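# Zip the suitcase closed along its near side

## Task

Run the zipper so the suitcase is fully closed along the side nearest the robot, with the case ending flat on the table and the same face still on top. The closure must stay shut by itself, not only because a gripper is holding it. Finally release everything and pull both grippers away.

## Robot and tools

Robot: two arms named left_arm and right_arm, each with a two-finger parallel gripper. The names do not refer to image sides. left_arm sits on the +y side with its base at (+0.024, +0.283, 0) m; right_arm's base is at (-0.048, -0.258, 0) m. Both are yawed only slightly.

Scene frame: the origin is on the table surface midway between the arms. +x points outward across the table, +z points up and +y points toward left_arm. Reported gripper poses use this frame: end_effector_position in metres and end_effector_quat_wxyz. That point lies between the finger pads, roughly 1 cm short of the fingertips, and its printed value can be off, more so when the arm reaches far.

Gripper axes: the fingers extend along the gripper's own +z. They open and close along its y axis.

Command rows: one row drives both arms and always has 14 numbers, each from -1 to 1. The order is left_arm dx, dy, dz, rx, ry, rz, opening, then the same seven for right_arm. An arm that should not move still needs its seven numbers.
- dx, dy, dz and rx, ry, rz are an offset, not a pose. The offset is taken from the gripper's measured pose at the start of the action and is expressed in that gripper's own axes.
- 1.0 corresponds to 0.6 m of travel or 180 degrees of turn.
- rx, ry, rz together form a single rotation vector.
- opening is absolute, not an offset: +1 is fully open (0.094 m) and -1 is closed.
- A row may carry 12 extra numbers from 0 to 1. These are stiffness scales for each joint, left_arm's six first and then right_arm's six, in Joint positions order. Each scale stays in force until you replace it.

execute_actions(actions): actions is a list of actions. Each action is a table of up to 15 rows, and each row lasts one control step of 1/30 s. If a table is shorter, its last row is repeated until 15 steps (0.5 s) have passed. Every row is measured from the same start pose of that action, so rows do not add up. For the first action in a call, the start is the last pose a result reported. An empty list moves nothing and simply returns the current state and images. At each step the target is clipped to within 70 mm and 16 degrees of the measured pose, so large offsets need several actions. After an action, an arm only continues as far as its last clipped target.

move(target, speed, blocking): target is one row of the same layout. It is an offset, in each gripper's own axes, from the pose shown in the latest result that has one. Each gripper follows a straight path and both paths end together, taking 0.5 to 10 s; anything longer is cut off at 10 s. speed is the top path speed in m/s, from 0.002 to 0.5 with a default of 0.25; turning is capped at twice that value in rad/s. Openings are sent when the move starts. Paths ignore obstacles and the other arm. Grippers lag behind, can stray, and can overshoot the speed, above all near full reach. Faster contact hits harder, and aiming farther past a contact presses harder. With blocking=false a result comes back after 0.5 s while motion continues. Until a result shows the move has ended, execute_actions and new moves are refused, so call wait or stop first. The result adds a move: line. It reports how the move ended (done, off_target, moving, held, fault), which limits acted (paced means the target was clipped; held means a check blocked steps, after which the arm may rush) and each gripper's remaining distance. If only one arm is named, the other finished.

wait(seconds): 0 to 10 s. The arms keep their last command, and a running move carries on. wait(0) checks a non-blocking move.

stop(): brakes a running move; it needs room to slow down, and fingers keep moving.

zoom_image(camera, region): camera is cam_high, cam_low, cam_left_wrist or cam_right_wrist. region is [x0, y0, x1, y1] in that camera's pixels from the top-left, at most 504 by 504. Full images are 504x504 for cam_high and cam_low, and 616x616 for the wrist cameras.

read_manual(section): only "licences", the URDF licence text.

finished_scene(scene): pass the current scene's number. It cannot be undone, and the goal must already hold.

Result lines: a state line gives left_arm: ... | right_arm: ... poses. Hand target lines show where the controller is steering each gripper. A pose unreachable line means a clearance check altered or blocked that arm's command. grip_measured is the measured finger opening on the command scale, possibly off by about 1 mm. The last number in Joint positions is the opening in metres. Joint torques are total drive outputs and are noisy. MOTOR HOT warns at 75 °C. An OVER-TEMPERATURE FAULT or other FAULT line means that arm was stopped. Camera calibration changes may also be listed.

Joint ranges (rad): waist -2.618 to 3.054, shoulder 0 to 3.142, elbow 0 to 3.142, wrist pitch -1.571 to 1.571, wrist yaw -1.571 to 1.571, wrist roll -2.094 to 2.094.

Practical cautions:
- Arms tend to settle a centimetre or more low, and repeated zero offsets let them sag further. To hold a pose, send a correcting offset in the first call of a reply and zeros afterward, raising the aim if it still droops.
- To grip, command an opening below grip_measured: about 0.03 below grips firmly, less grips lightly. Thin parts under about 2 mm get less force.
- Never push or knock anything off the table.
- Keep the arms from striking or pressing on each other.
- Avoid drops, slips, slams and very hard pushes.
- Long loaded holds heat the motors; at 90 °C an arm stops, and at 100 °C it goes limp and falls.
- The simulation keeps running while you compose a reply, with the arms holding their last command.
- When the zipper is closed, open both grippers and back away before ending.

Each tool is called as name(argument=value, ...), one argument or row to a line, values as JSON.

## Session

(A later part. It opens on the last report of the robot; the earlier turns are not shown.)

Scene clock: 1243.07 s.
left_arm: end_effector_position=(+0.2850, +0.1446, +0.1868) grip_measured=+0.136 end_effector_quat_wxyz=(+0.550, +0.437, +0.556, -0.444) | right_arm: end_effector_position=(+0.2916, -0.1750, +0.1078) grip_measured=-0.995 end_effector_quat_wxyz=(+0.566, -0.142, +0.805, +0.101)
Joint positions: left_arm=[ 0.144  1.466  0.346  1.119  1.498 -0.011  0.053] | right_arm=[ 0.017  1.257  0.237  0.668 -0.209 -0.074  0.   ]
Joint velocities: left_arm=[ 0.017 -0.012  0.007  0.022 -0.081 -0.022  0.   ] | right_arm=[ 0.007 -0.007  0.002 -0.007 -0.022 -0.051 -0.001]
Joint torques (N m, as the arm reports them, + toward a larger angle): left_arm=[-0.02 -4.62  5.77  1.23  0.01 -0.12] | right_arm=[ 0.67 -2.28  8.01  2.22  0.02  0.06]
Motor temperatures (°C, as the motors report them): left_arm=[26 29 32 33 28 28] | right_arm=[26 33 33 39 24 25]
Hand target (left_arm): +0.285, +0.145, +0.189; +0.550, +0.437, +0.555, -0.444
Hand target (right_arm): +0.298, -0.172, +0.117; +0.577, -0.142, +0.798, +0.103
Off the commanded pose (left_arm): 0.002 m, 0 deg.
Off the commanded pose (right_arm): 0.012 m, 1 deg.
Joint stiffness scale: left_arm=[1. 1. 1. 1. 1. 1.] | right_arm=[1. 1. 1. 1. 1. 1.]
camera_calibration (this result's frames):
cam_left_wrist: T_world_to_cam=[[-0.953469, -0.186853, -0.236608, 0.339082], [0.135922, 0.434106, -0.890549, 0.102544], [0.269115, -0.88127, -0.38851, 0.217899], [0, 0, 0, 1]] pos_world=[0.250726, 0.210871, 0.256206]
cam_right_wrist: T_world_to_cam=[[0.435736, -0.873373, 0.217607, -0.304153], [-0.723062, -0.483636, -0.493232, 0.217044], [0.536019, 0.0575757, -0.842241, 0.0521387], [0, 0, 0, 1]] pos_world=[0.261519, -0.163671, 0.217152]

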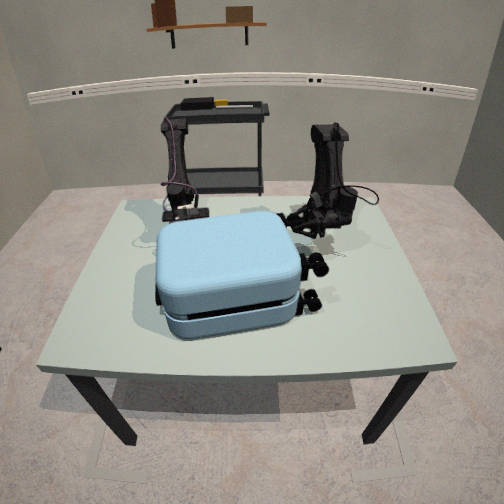

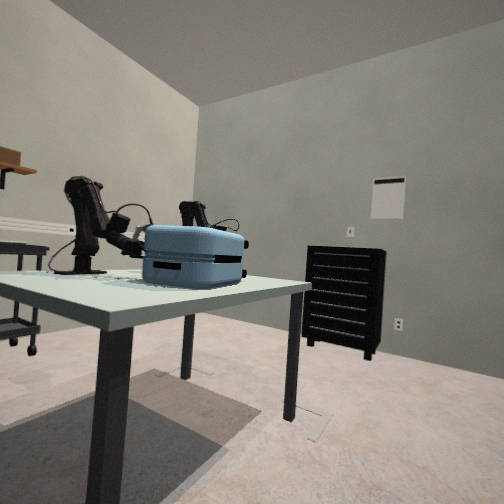

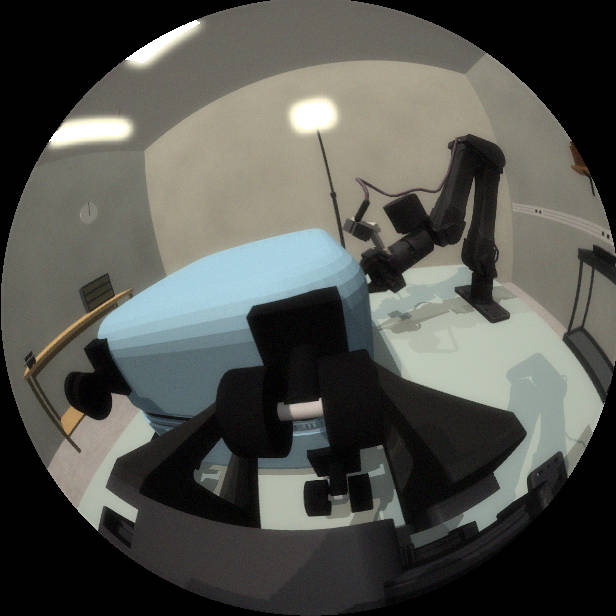

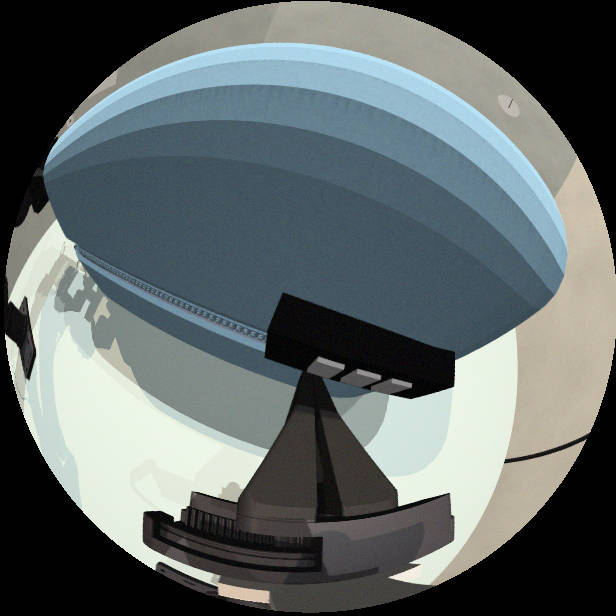

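move(
  target=[-0.004,0,0,0,0,0,0.105, 0.02,0,-0.045,0,0,0,-0.6],
  speed=0.06,
)

zoom_image(
  camera="cam_right_wrist",
  region=[260, 270, 380, 390],
)

Scene clock: 1250.60 s.
left_arm: end_effector_position=(+0.2850, +0.1446, +0.1868) grip_measured=+0.136 end_effector_quat_wxyz=(+0.550, +0.437, +0.556, -0.444) | right_arm: end_effector_position=(+0.2653, -0.1837, +0.0993) grip_measured=-0.603 end_effector_quat_wxyz=(+0.557, -0.142, +0.812, +0.101)
Joint positions: left_arm=[ 0.144  1.466  0.346  1.119  1.498 -0.011  0.053] | right_arm=[-0.013  1.109  0.153  0.577 -0.235 -0.087  0.019]
Joint velocities: left_arm=[ 0.002 -0.017 -0.007  0.037 -0.022 -0.037 -0.   ] | right_arm=[-0.002  0.002  0.002  0.051  0.037 -0.037  0.   ]
Joint torques (N m, as the arm reports them, + toward a larger angle): left_arm=[-0.05 -4.52  5.88  1.25  0.01 -0.09] | right_arm=[-1.12 -4.62  5.42  2.01 -0.24 -0.09]
Motor temperatures (°C, as the motors report them): left_arm=[26 29 32 33 28 28] | right_arm=[26 33 33 39 24 25]
Hand target (left_arm): +0.285, +0.145, +0.189; +0.551, +0.437, +0.555, -0.444
Hand target (right_arm): +0.264, -0.185, +0.106; +0.567, -0.143, +0.805, +0.100
Off the commanded pose (left_arm): 0.002 m, 0 deg.
Off the commanded pose (right_arm): 0.007 m, 1 deg.
Joint stiffness scale: left_arm=[1. 1. 1. 1. 1. 1.] | right_arm=[1. 1. 1. 1. 1. 1.]
move: done
camera_calibration (this result's frames):
cam_left_wrist: T_world_to_cam=[[-0.953379, -0.186839, -0.236978, 0.339131], [0.136257, 0.434158, -0.890472, 0.102455], [0.269261, -0.881248, -0.388459, 0.217857], [0, 0, 0, 1]] pos_world=[0.2507, 0.210867, 0.256229]
cam_right_wrist: T_world_to_cam=[[0.439264, -0.873164, 0.211261, -0.298636], [-0.735135, -0.484541, -0.474127, 0.190711], [0.516356, 0.0529619, -0.854735, 0.0652287], [0, 0, 0, 1]] pos_world=[0.237698, -0.171805, 0.209265]

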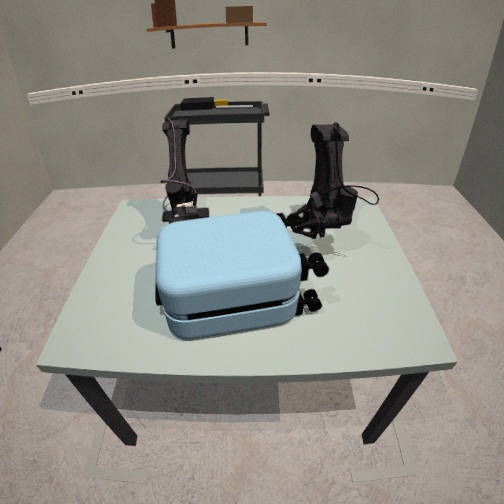

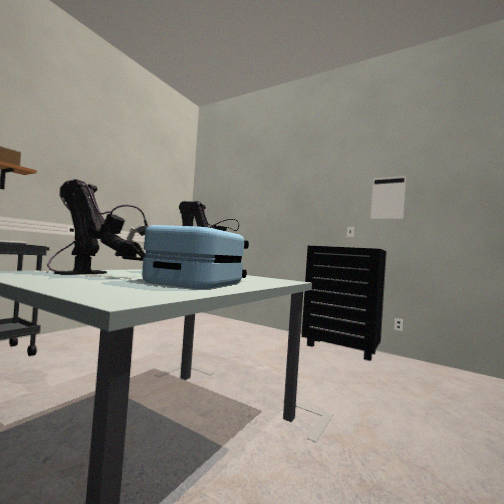

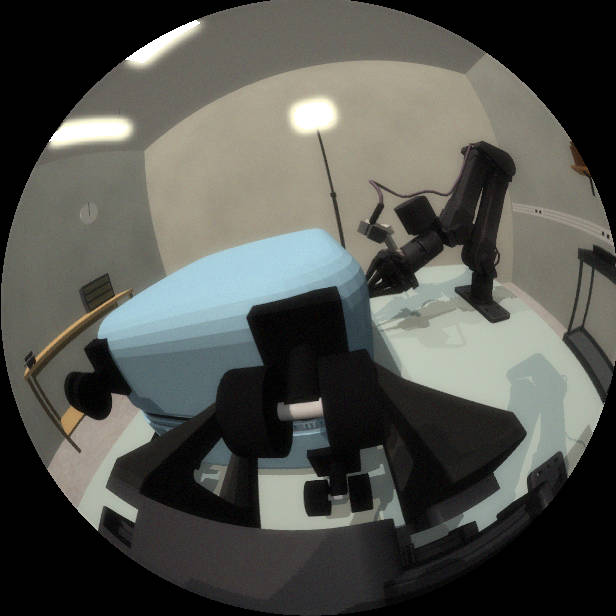

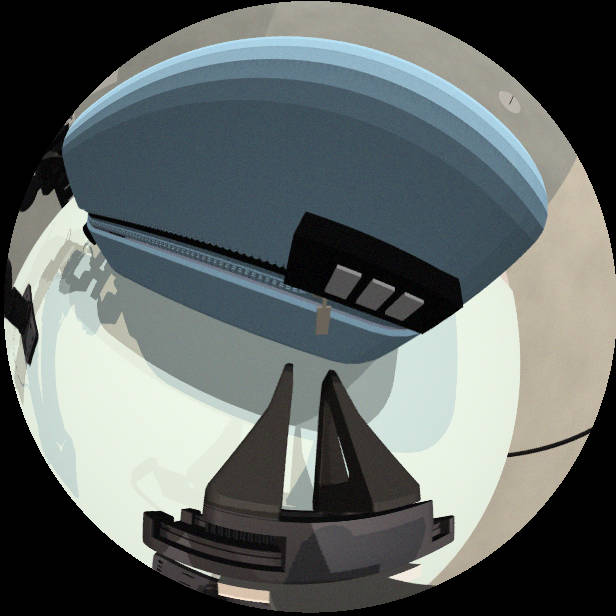

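Region (260, 270, 380, 390) of cam_right_wrist's 616x616 image, scaled by 4.200, with more detail than that image has.

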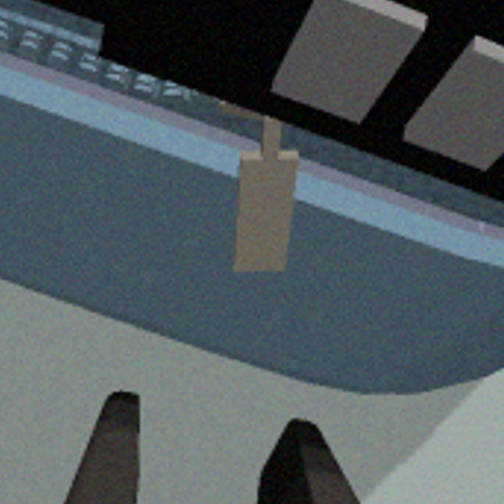

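move(
  target=[-0.004,0,0,0,0,0,0.105, 0.0077,-0.0023,0.0173,0.0494,-0.0447,-0.0665,-0.65],
  speed=0.12,
)

zoom_image(
  camera="cam_right_wrist",
  region=[250, 280, 370, 400],
)

Scene clock: 1327.40 s.
left_arm: end_effector_position=(+0.2850, +0.1446, +0.1868) grip_measured=+0.136 end_effector_quat_wxyz=(+0.550, +0.437, +0.556, -0.444) | right_arm: end_effector_position=(+0.2757, -0.1837, +0.0938) grip_measured=-0.647 end_effector_quat_wxyz=(+0.631, -0.171, +0.757, -0.008)
Joint positions: left_arm=[ 0.144  1.466  0.346  1.119  1.498 -0.011  0.053] | right_arm=[ 0.122  1.51   0.042  1.263  0.024 -0.23   0.017]
Joint velocities: left_arm=[-0.017  0.007  0.002 -0.037 -0.007 -0.066 -0.002] | right_arm=[ 0.012 -0.002  0.002 -0.022  0.037  0.022  0.   ]
Joint torques (N m, as the arm reports them, + toward a larger angle): left_arm=[-0.06 -4.58  5.84  1.24  0.01 -0.1 ] | right_arm=[ 1.11 -2.16  2.31  2.37  0.09 -0.04]
Motor temperatures (°C, as the motors report them): left_arm=[26 29 32 33 28 28] | right_arm=[26 33 32 39 24 25]
Hand target (left_arm): +0.285, +0.145, +0.189; +0.551, +0.437, +0.555, -0.444
Hand target (right_arm): +0.273, -0.182, +0.091; +0.629, -0.174, +0.757, -0.009
Off the commanded pose (left_arm): 0.002 m, 0 deg.
Off the commanded pose (right_arm): 0.004 m, 1 deg.
Joint stiffness scale: left_arm=[1. 1. 1. 1. 1. 1.] | right_arm=[1. 1. 1. 1. 1. 1.]
move: done
camera_calibration (this result's frames):
cam_left_wrist: T_world_to_cam=[[-0.953379, -0.186839, -0.236978, 0.339131], [0.136257, 0.434158, -0.890472, 0.102455], [0.269261, -0.881248, -0.388459, 0.217857], [0, 0, 0, 1]] pos_world=[0.2507, 0.210867, 0.256229]
cam_right_wrist: T_world_to_cam=[[0.303926, -0.841708, 0.44627, -0.28104], [-0.660305, -0.523775, -0.538198, 0.173976], [0.686751, -0.131101, -0.714973, -0.0387468], [0, 0, 0, 1]] pos_world=[0.226902, -0.150509, 0.19135]

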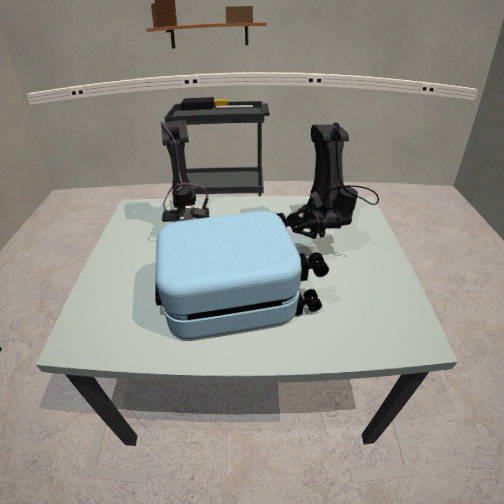

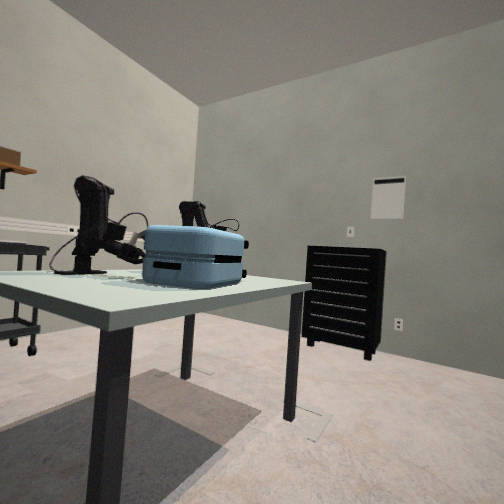

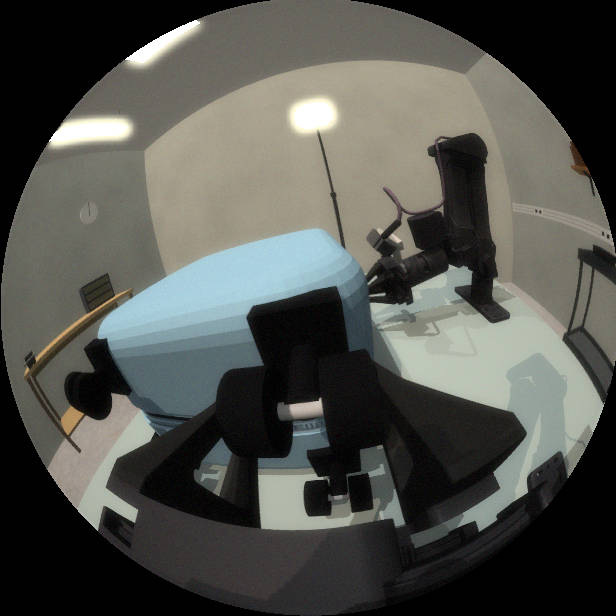

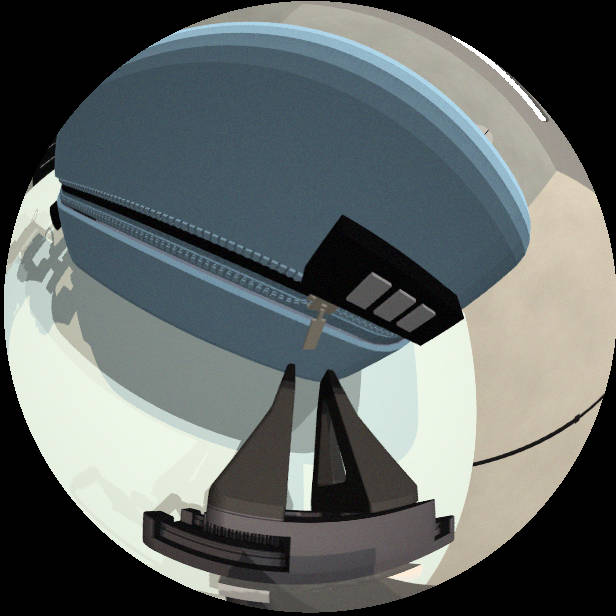

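Region (250, 280, 370, 400) of cam_right_wrist's 616x616 image, scaled by 4.200, with more detail than that image has.

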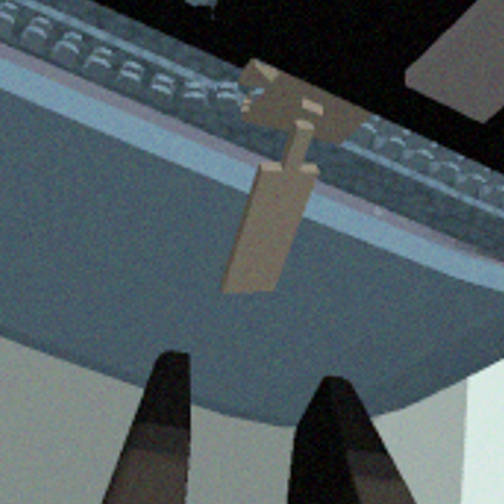

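execute_actions(
  actions=[],
)

Scene clock: 1344.43 s.
left_arm: end_effector_position=(+0.2850, +0.1446, +0.1868) grip_measured=+0.136 end_effector_quat_wxyz=(+0.550, +0.437, +0.556, -0.444) | right_arm: end_effector_position=(+0.2759, -0.1837, +0.0946) grip_measured=-0.647 end_effector_quat_wxyz=(+0.632, -0.171, +0.756, -0.008)
Joint positions: left_arm=[ 0.144  1.466  0.346  1.119  1.498 -0.011  0.053] | right_arm=[ 0.122  1.51   0.042  1.266  0.024 -0.23   0.017]
Joint velocities: left_arm=[-0.002 -0.002 -0.007  0.022 -0.037  0.022  0.   ] | right_arm=[-0.012  0.012  0.007 -0.007 -0.007  0.007  0.   ]
Joint torques (N m, as the arm reports them, + toward a larger angle): left_arm=[-0.06 -4.58  5.71  1.23  0.02 -0.1 ] | right_arm=[ 1.11 -2.04  2.35  2.38  0.11 -0.02]
Motor temperatures (°C, as the motors report them): left_arm=[26 29 32 33 28 28] | right_arm=[26 33 31 40 24 25]
Hand target (left_arm): +0.285, +0.145, +0.189; +0.551, +0.437, +0.555, -0.444
Hand target (right_arm): +0.273, -0.182, +0.091; +0.630, -0.174, +0.757, -0.008
Off the commanded pose (left_arm): 0.002 m, 0 deg.
Off the commanded pose (right_arm): 0.005 m, 1 deg.
Joint stiffness scale: left_arm=[1. 1. 1. 1. 1. 1.] | right_arm=[1. 1. 1. 1. 1. 1.]
camera_calibration (this result's frames):
cam_left_wrist: T_world_to_cam=[[-0.953379, -0.186839, -0.236978, 0.339131], [0.136257, 0.434158, -0.890472, 0.102455], [0.269261, -0.881248, -0.388459, 0.217857], [0, 0, 0, 1]] pos_world=[0.2507, 0.210867, 0.256229]
cam_right_wrist: T_world_to_cam=[[0.302435, -0.842064, 0.446611, -0.281117], [-0.658503, -0.523345, -0.540818, 0.174388], [0.689135, -0.130533, -0.71278, -0.0390208], [0, 0, 0, 1]] pos_world=[0.226745, -0.150547, 0.192049]

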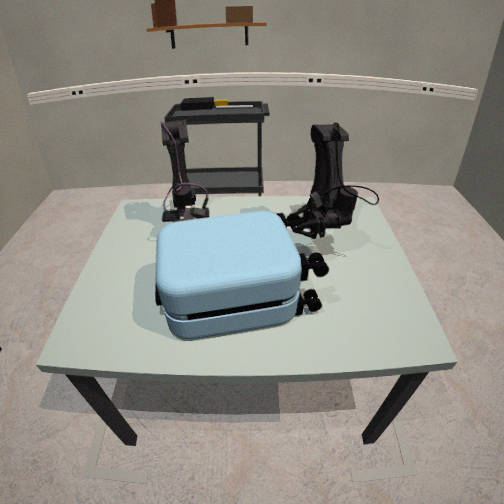

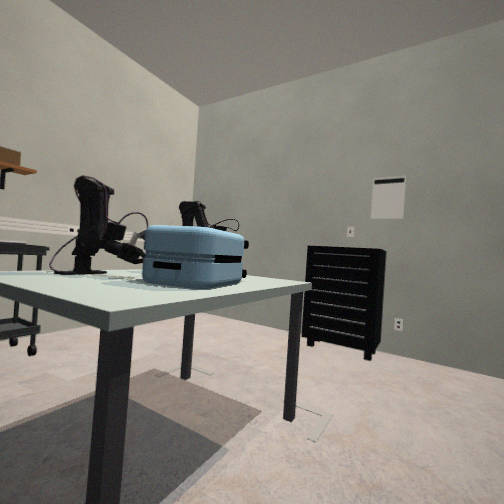

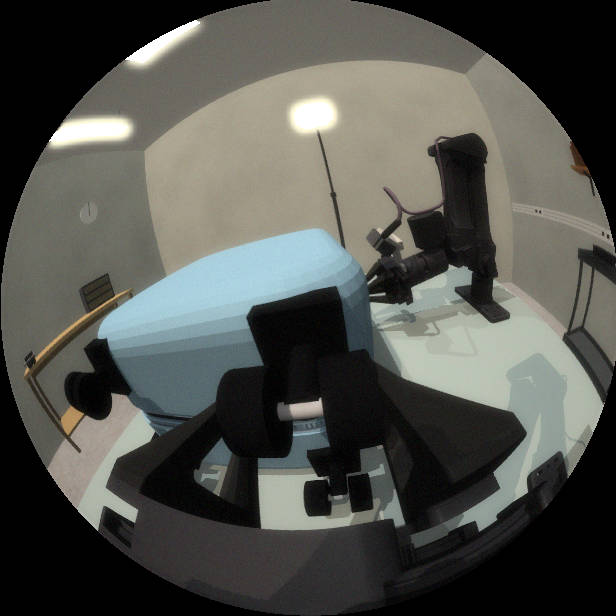

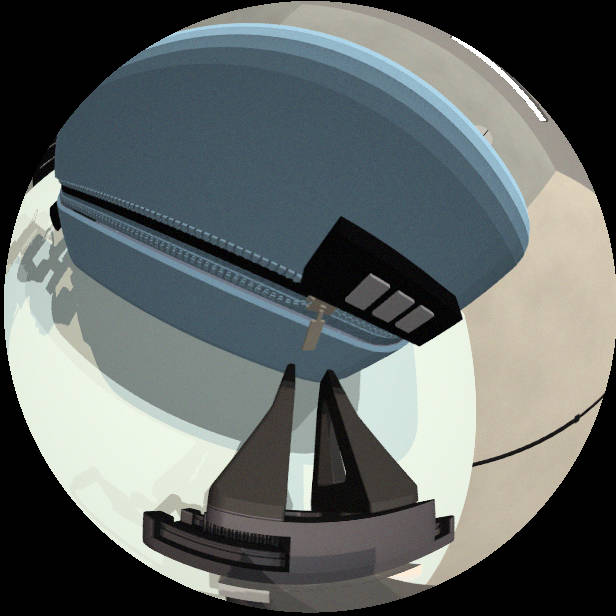

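zoom_image(
  camera="cam_right_wrist",
  region=[260, 270, 370, 400],
)

Region (260, 270, 370, 400) of cam_right_wrist's 616x616 image, scaled by 3.877, with more detail than that image has; it fills the left 426 columns of this view, and the rest is white.

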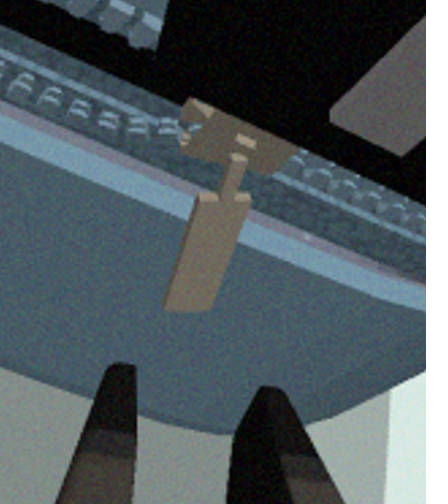

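move(
  target=[-0.004,0,0,0,0,0,0.105,-0.026,0.0,0.024,0,-0.008,0,-0.65],
  speed=0.02,
)

zoom_image(
  camera="cam_right_wrist",
  region=[260, 270, 370, 400],
)

Scene clock: 1353.07 s.
left_arm: end_effector_position=(+0.2850, +0.1446, +0.1868) grip_measured=+0.136 end_effector_quat_wxyz=(+0.550, +0.437, +0.556, -0.444) | right_arm: end_effector_position=(+0.2863, -0.1812, +0.1005) grip_measured=-0.647 end_effector_quat_wxyz=(+0.635, -0.170, +0.753, -0.008)
Joint positions: left_arm=[ 0.144  1.466  0.346  1.119  1.498 -0.011  0.053] | right_arm=[ 0.122  1.51   0.086  1.23   0.024 -0.23   0.017]
Joint velocities: left_arm=[-0.017  0.002  0.002  0.051  0.022 -0.022  0.   ] | right_arm=[-0.017  0.007  0.007 -0.022  0.007  0.037 -0.001]
Joint torques (N m, as the arm reports them, + toward a larger angle): left_arm=[-0.02 -4.52  5.94  1.22  0.04 -0.1 ] | right_arm=[ 1.19 -3.5   6.03  2.11  0.09  0.  ]
Motor temperatures (°C, as the motors report them): left_arm=[26 29 32 33 28 28] | right_arm=[26 33 31 40 24 25]
Hand target (left_arm): +0.285, +0.145, +0.189; +0.551, +0.437, +0.555, -0.444
Hand target (right_arm): +0.292, -0.176, +0.107; +0.642, -0.171, +0.748, -0.005
Off the commanded pose (left_arm): 0.002 m, 0 deg.
Off the commanded pose (right_arm): 0.009 m, 1 deg.
Joint stiffness scale: left_arm=[1. 1. 1. 1. 1. 1.] | right_arm=[1. 1. 1. 1. 1. 1.]
move: done
camera_calibration (this result's frames):
cam_left_wrist: T_world_to_cam=[[-0.953379, -0.186839, -0.236978, 0.339131], [0.136257, 0.434158, -0.890472, 0.102455], [0.269261, -0.881248, -0.388459, 0.217857], [0, 0, 0, 1]] pos_world=[0.2507, 0.210867, 0.256229]
cam_right_wrist: T_world_to_cam=[[0.298952, -0.842895, 0.447388, -0.284042], [-0.654265, -0.522334, -0.546904, 0.185336], [0.694669, -0.129212, -0.70763, -0.043547], [0, 0, 0, 1]] pos_world=[0.236425, -0.148237, 0.197623]

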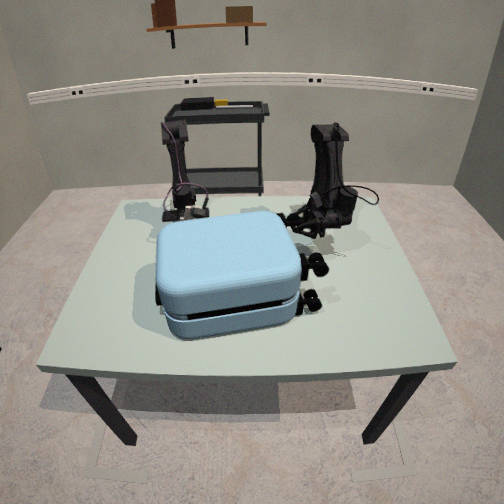

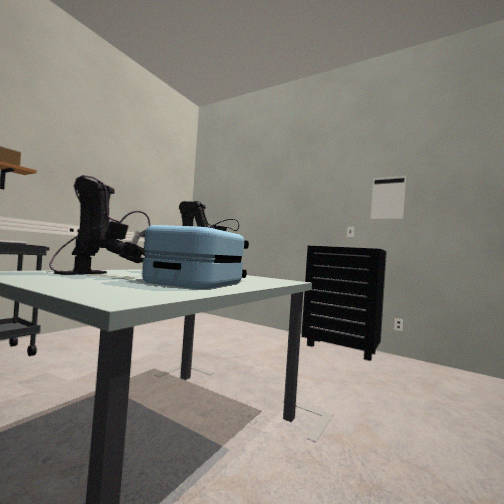

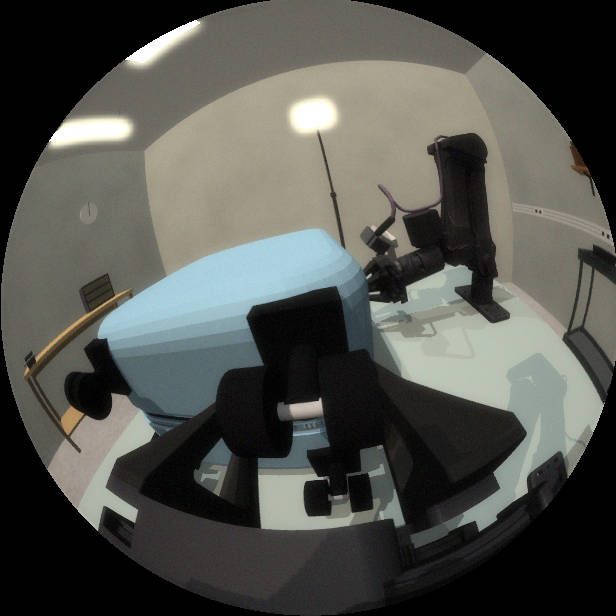

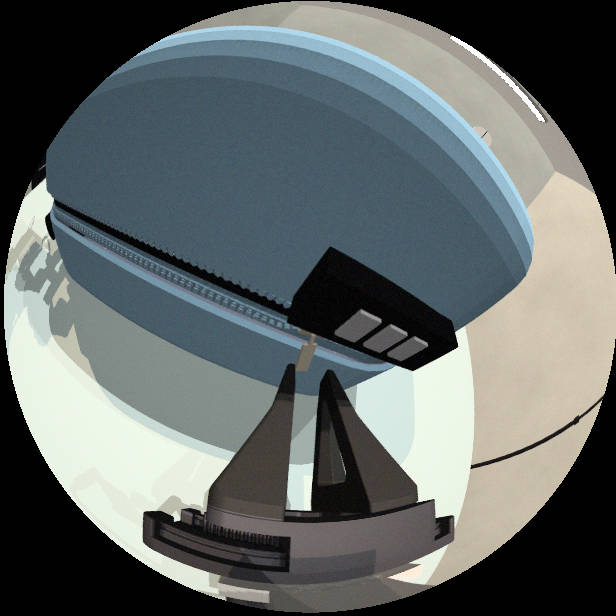

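Region (260, 270, 370, 400) of cam_right_wrist's 616x616 image, scaled by 3.877, with more detail than that image has; it fills the left 426 columns of this view, and the rest is white.

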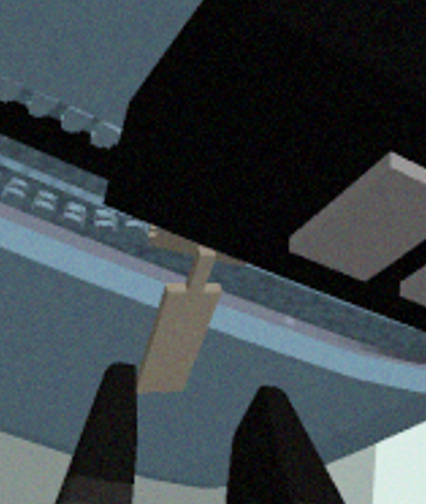

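move(
  target=[-0.004,0,0,0,0,0,0.105,0.012,0.013,0.008,0,-0.006,0,-0.65],
  speed=0.01,
)

zoom_image(
  camera="cam_right_wrist",
  region=[260, 270, 370, 400],
)

Scene clock: 1393.27 s.
left_arm: end_effector_position=(+0.2850, +0.1446, +0.1868) grip_measured=+0.136 end_effector_quat_wxyz=(+0.550, +0.437, +0.556, -0.444) | right_arm: end_effector_position=(+0.2894, -0.1770, +0.0906) grip_measured=-0.647 end_effector_quat_wxyz=(+0.639, -0.172, +0.750, -0.007)
Joint positions: left_arm=[ 0.144  1.466  0.346  1.119  1.498 -0.011  0.053] | right_arm=[ 0.138  1.66   0.086  1.388  0.036 -0.23   0.017]
Joint velocities: left_arm=[ 0.002 -0.017 -0.007 -0.037  0.037 -0.081  0.   ] | right_arm=[ 0.007  0.012 -0.002  0.11  -0.007  0.007 -0.   ]
Joint torques (N m, as the arm reports them, + toward a larger angle): left_arm=[-0.02 -4.64  5.75  1.24  0.04 -0.12] | right_arm=[ 1.13 -2.96  2.12  2.36  0.13  0.02]
Motor temperatures (°C, as the motors report them): left_arm=[26 29 32 33 28 28] | right_arm=[26 33 32 40 24 25]
Hand target (left_arm): +0.285, +0.145, +0.189; +0.551, +0.437, +0.555, -0.444
Hand target (right_arm): +0.288, -0.175, +0.091; +0.642, -0.170, +0.748, -0.006
Off the commanded pose (left_arm): 0.002 m, 0 deg.
Off the commanded pose (right_arm): 0.003 m, 1 deg.
Joint stiffness scale: left_arm=[1. 1. 1. 1. 1. 1.] | right_arm=[1. 1. 1. 1. 1. 1.]
move: done
camera_calibration (this result's frames):
cam_left_wrist: T_world_to_cam=[[-0.953379, -0.186839, -0.236978, 0.339131], [0.136257, 0.434158, -0.890472, 0.102455], [0.269261, -0.881248, -0.388459, 0.217857], [0, 0, 0, 1]] pos_world=[0.2507, 0.210867, 0.256229]
cam_right_wrist: T_world_to_cam=[[0.298279, -0.841632, 0.450207, -0.276791], [-0.647166, -0.525031, -0.552738, 0.182092], [0.701574, -0.126488, -0.701281, -0.0542761], [0, 0, 0, 1]] pos_world=[0.238483, -0.144217, 0.187199]

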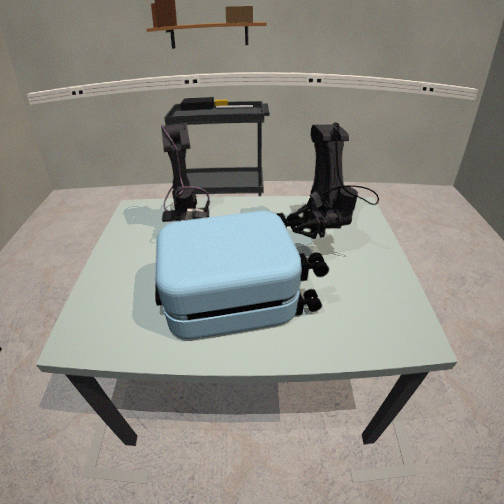

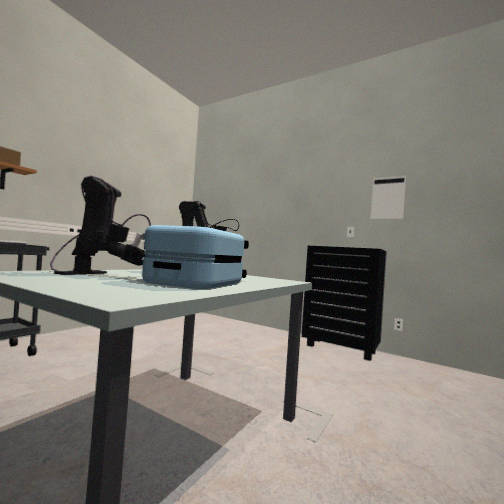

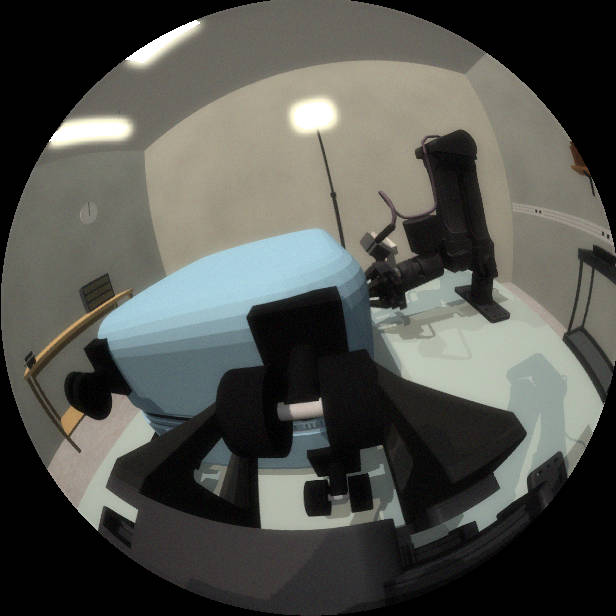

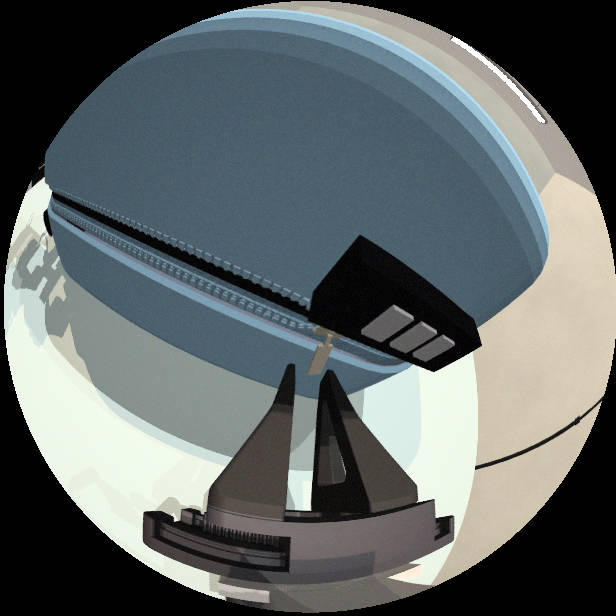

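Region (260, 270, 370, 400) of cam_right_wrist's 616x616 image, scaled by 3.877, with more detail than that image has; it fills the left 426 columns of this view, and the rest is white.

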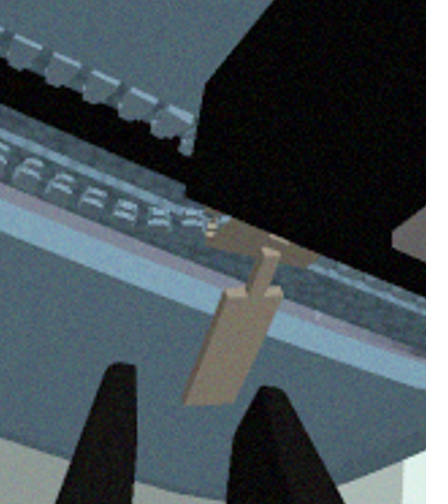

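move(
  target=[-0.004,0,0,0,0,0,0.105,-0.017,0.0,0.012,0,-0.006,0,-0.65],
  speed=0.01,
)

zoom_image(
  camera="cam_right_wrist",
  region=[260, 290, 370, 420],
)

Scene clock: 1411.33 s.
left_arm: end_effector_position=(+0.2850, +0.1446, +0.1868) grip_measured=+0.136 end_effector_quat_wxyz=(+0.550, +0.437, +0.556, -0.444) | right_arm: end_effector_position=(+0.2913, -0.1767, +0.0862) grip_measured=-0.647 end_effector_quat_wxyz=(+0.631, -0.173, +0.756, -0.008)
Joint positions: left_arm=[ 0.144  1.466  0.346  1.119  1.498 -0.011  0.053] | right_arm=[ 0.138  1.66   0.098  1.356  0.037 -0.23   0.017]
Joint velocities: left_arm=[-0.002 -0.012 -0.002 -0.051 -0.022 -0.037  0.001] | right_arm=[ 0.002  0.012 -0.002  0.007  0.007  0.022  0.001]
Joint torques (N m, as the arm reports them, + toward a larger angle): left_arm=[ 0.01 -4.6   5.81  1.26  0.02 -0.12] | right_arm=[ 0.67 -5.9   5.07  2.09  0.03  0.  ]
Motor temperatures (°C, as the motors report them): left_arm=[26 29 32 33 28 28] | right_arm=[26 33 31 41 24 25]
Hand target (left_arm): +0.285, +0.145, +0.189; +0.551, +0.437, +0.555, -0.444
Hand target (right_arm): +0.297, -0.173, +0.099; +0.646, -0.172, +0.744, -0.005
Off the commanded pose (left_arm): 0.002 m, 0 deg.
Off the commanded pose (right_arm): 0.015 m, 2 deg.
Joint stiffness scale: left_arm=[1. 1. 1. 1. 1. 1.] | right_arm=[1. 1. 1. 1. 1. 1.]
move: off_target (right_arm)
camera_calibration (this result's frames):
cam_left_wrist: T_world_to_cam=[[-0.953379, -0.186839, -0.236978, 0.339131], [0.136257, 0.434158, -0.890472, 0.102455], [0.269261, -0.881248, -0.388459, 0.217857], [0, 0, 0, 1]] pos_world=[0.2507, 0.210867, 0.256229]
cam_right_wrist: T_world_to_cam=[[0.306281, -0.839581, 0.44866, -0.277009], [-0.658601, -0.527195, -0.536946, 0.182647], [0.687341, -0.131032, -0.714418, -0.0541287], [0, 0, 0, 1]] pos_world=[0.242339, -0.143373, 0.183683]

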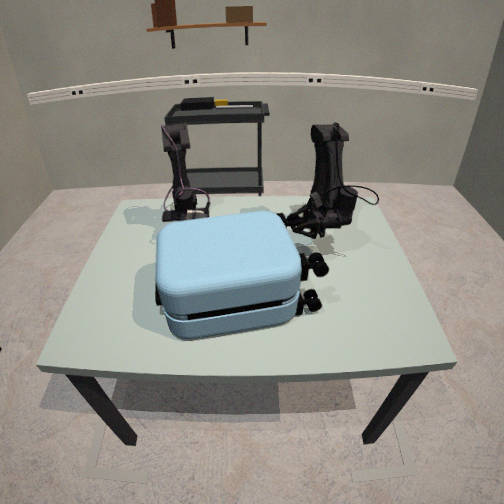

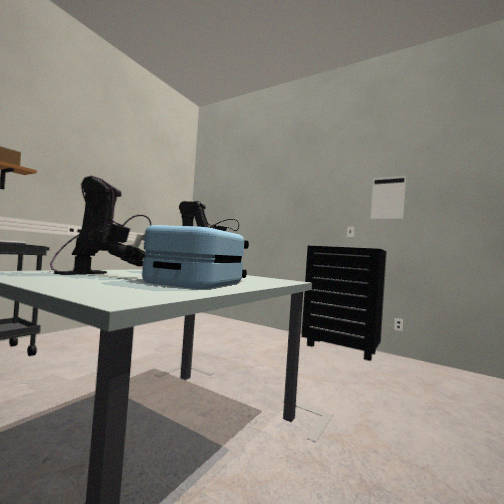

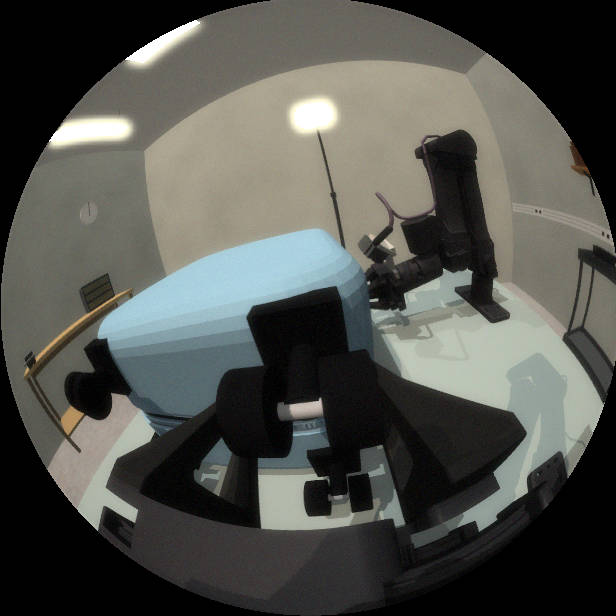

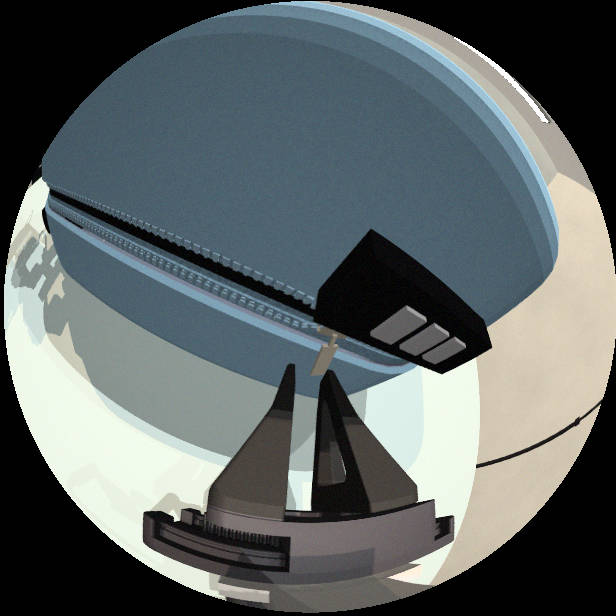

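Region (260, 290, 370, 420) of cam_right_wrist's 616x616 image, scaled by 3.877, with more detail than that image has; it fills the left 426 columns of this view, and the rest is white.

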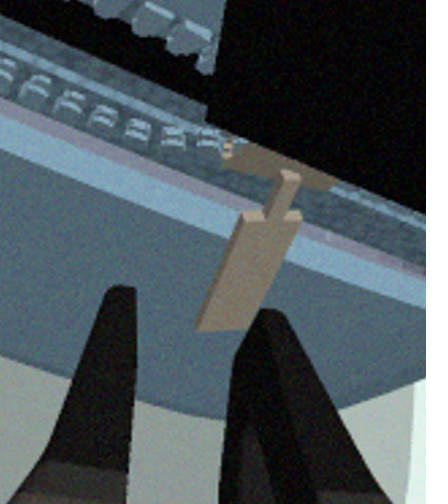

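move(
  target=[-0.004,0,0,0,0,0,0.105,-0.021,-0.005,0.0,0.0038,-0.0161,0,-0.58],
  speed=0.01,
)

zoom_image(
  camera="cam_right_wrist",
  region=[260, 290, 370, 420],
)

Scene clock: 1428.43 s.
left_arm: end_effector_position=(+0.2850, +0.1446, +0.1868) grip_measured=+0.136 end_effector_quat_wxyz=(+0.550, +0.437, +0.556, -0.444) | right_arm: end_effector_position=(+0.2916, -0.1766, +0.0876) grip_measured=-0.583 end_effector_quat_wxyz=(+0.633, -0.173, +0.755, -0.008)
Joint positions: left_arm=[ 0.144  1.466  0.346  1.119  1.498 -0.011  0.053] | right_arm=[ 0.138  1.66   0.098  1.362  0.037 -0.23   0.02 ]
Joint velocities: left_arm=[-0.022 -0.007 -0.002 -0.037 -0.066  0.037  0.   ] | right_arm=[ 0.012 -0.002  0.007  0.066  0.022  0.022 -0.001]
Joint torques (N m, as the arm reports them, + toward a larger angle): left_arm=[-0.07 -4.62  5.78  1.24  0.03 -0.07] | right_arm=[-0.02 -4.41  2.97  2.61 -0.02 -0.01]
Motor temperatures (°C, as the motors report them): left_arm=[26 29 32 33 28 28] | right_arm=[26 33 31 41 24 25]
Hand target (left_arm): +0.285, +0.145, +0.189; +0.551, +0.437, +0.555, -0.444
Hand target (right_arm): +0.294, -0.176, +0.099; +0.650, -0.170, +0.741, -0.008
Off the commanded pose (left_arm): 0.002 m, 0 deg.
Off the commanded pose (right_arm): 0.012 m, 3 deg.
Joint stiffness scale: left_arm=[1. 1. 1. 1. 1. 1.] | right_arm=[1. 1. 1. 1. 1. 1.]
move: off_target (right_arm)
camera_calibration (this result's frames):
cam_left_wrist: T_world_to_cam=[[-0.953379, -0.186839, -0.236978, 0.339131], [0.136257, 0.434158, -0.890472, 0.102455], [0.269261, -0.881248, -0.388459, 0.217857], [0, 0, 0, 1]] pos_world=[0.2507, 0.210867, 0.256229]
cam_right_wrist: T_world_to_cam=[[0.303792, -0.840217, 0.449161, -0.277089], [-0.655612, -0.526431, -0.541335, 0.183264], [0.691291, -0.130022, -0.710782, -0.0546085], [0, 0, 0, 1]] pos_world=[0.242078, -0.14344, 0.18485]

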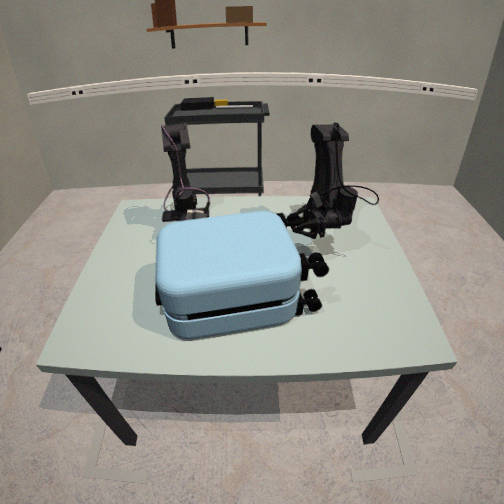

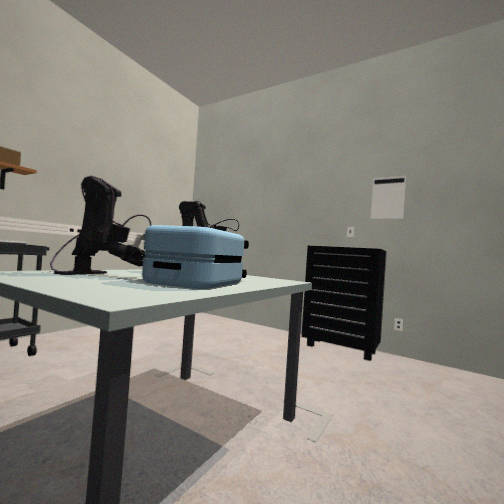

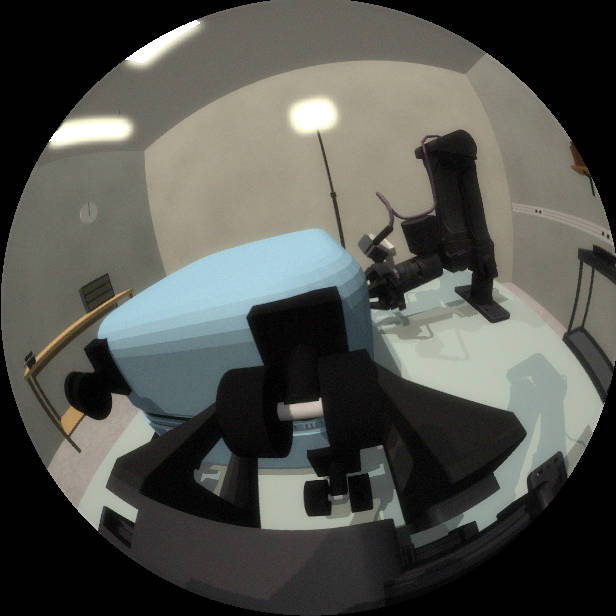

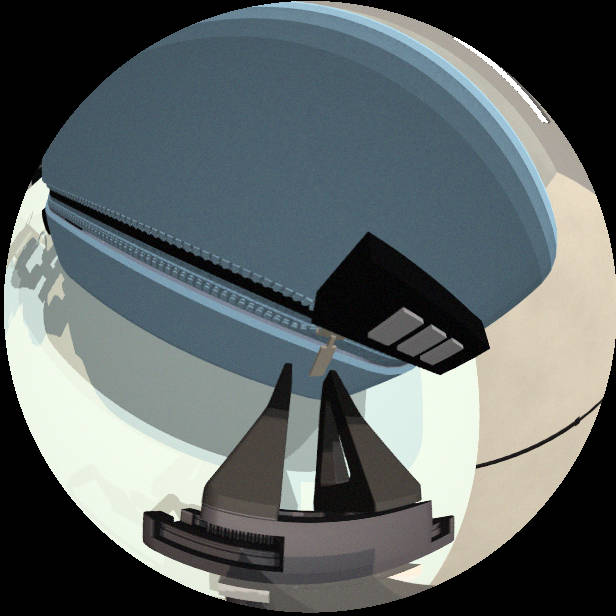

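Region (260, 290, 370, 420) of cam_right_wrist's 616x616 image, scaled by 3.877, with more detail than that image has; it fills the left 426 columns of this view, and the rest is white.

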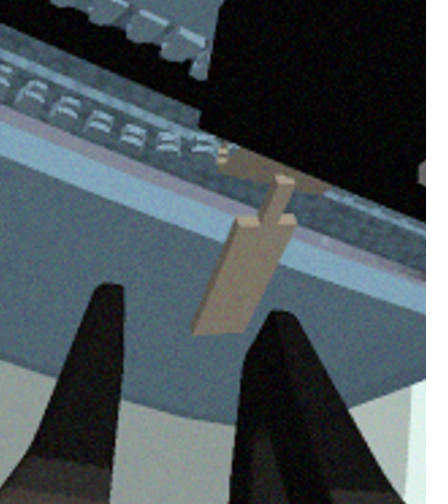

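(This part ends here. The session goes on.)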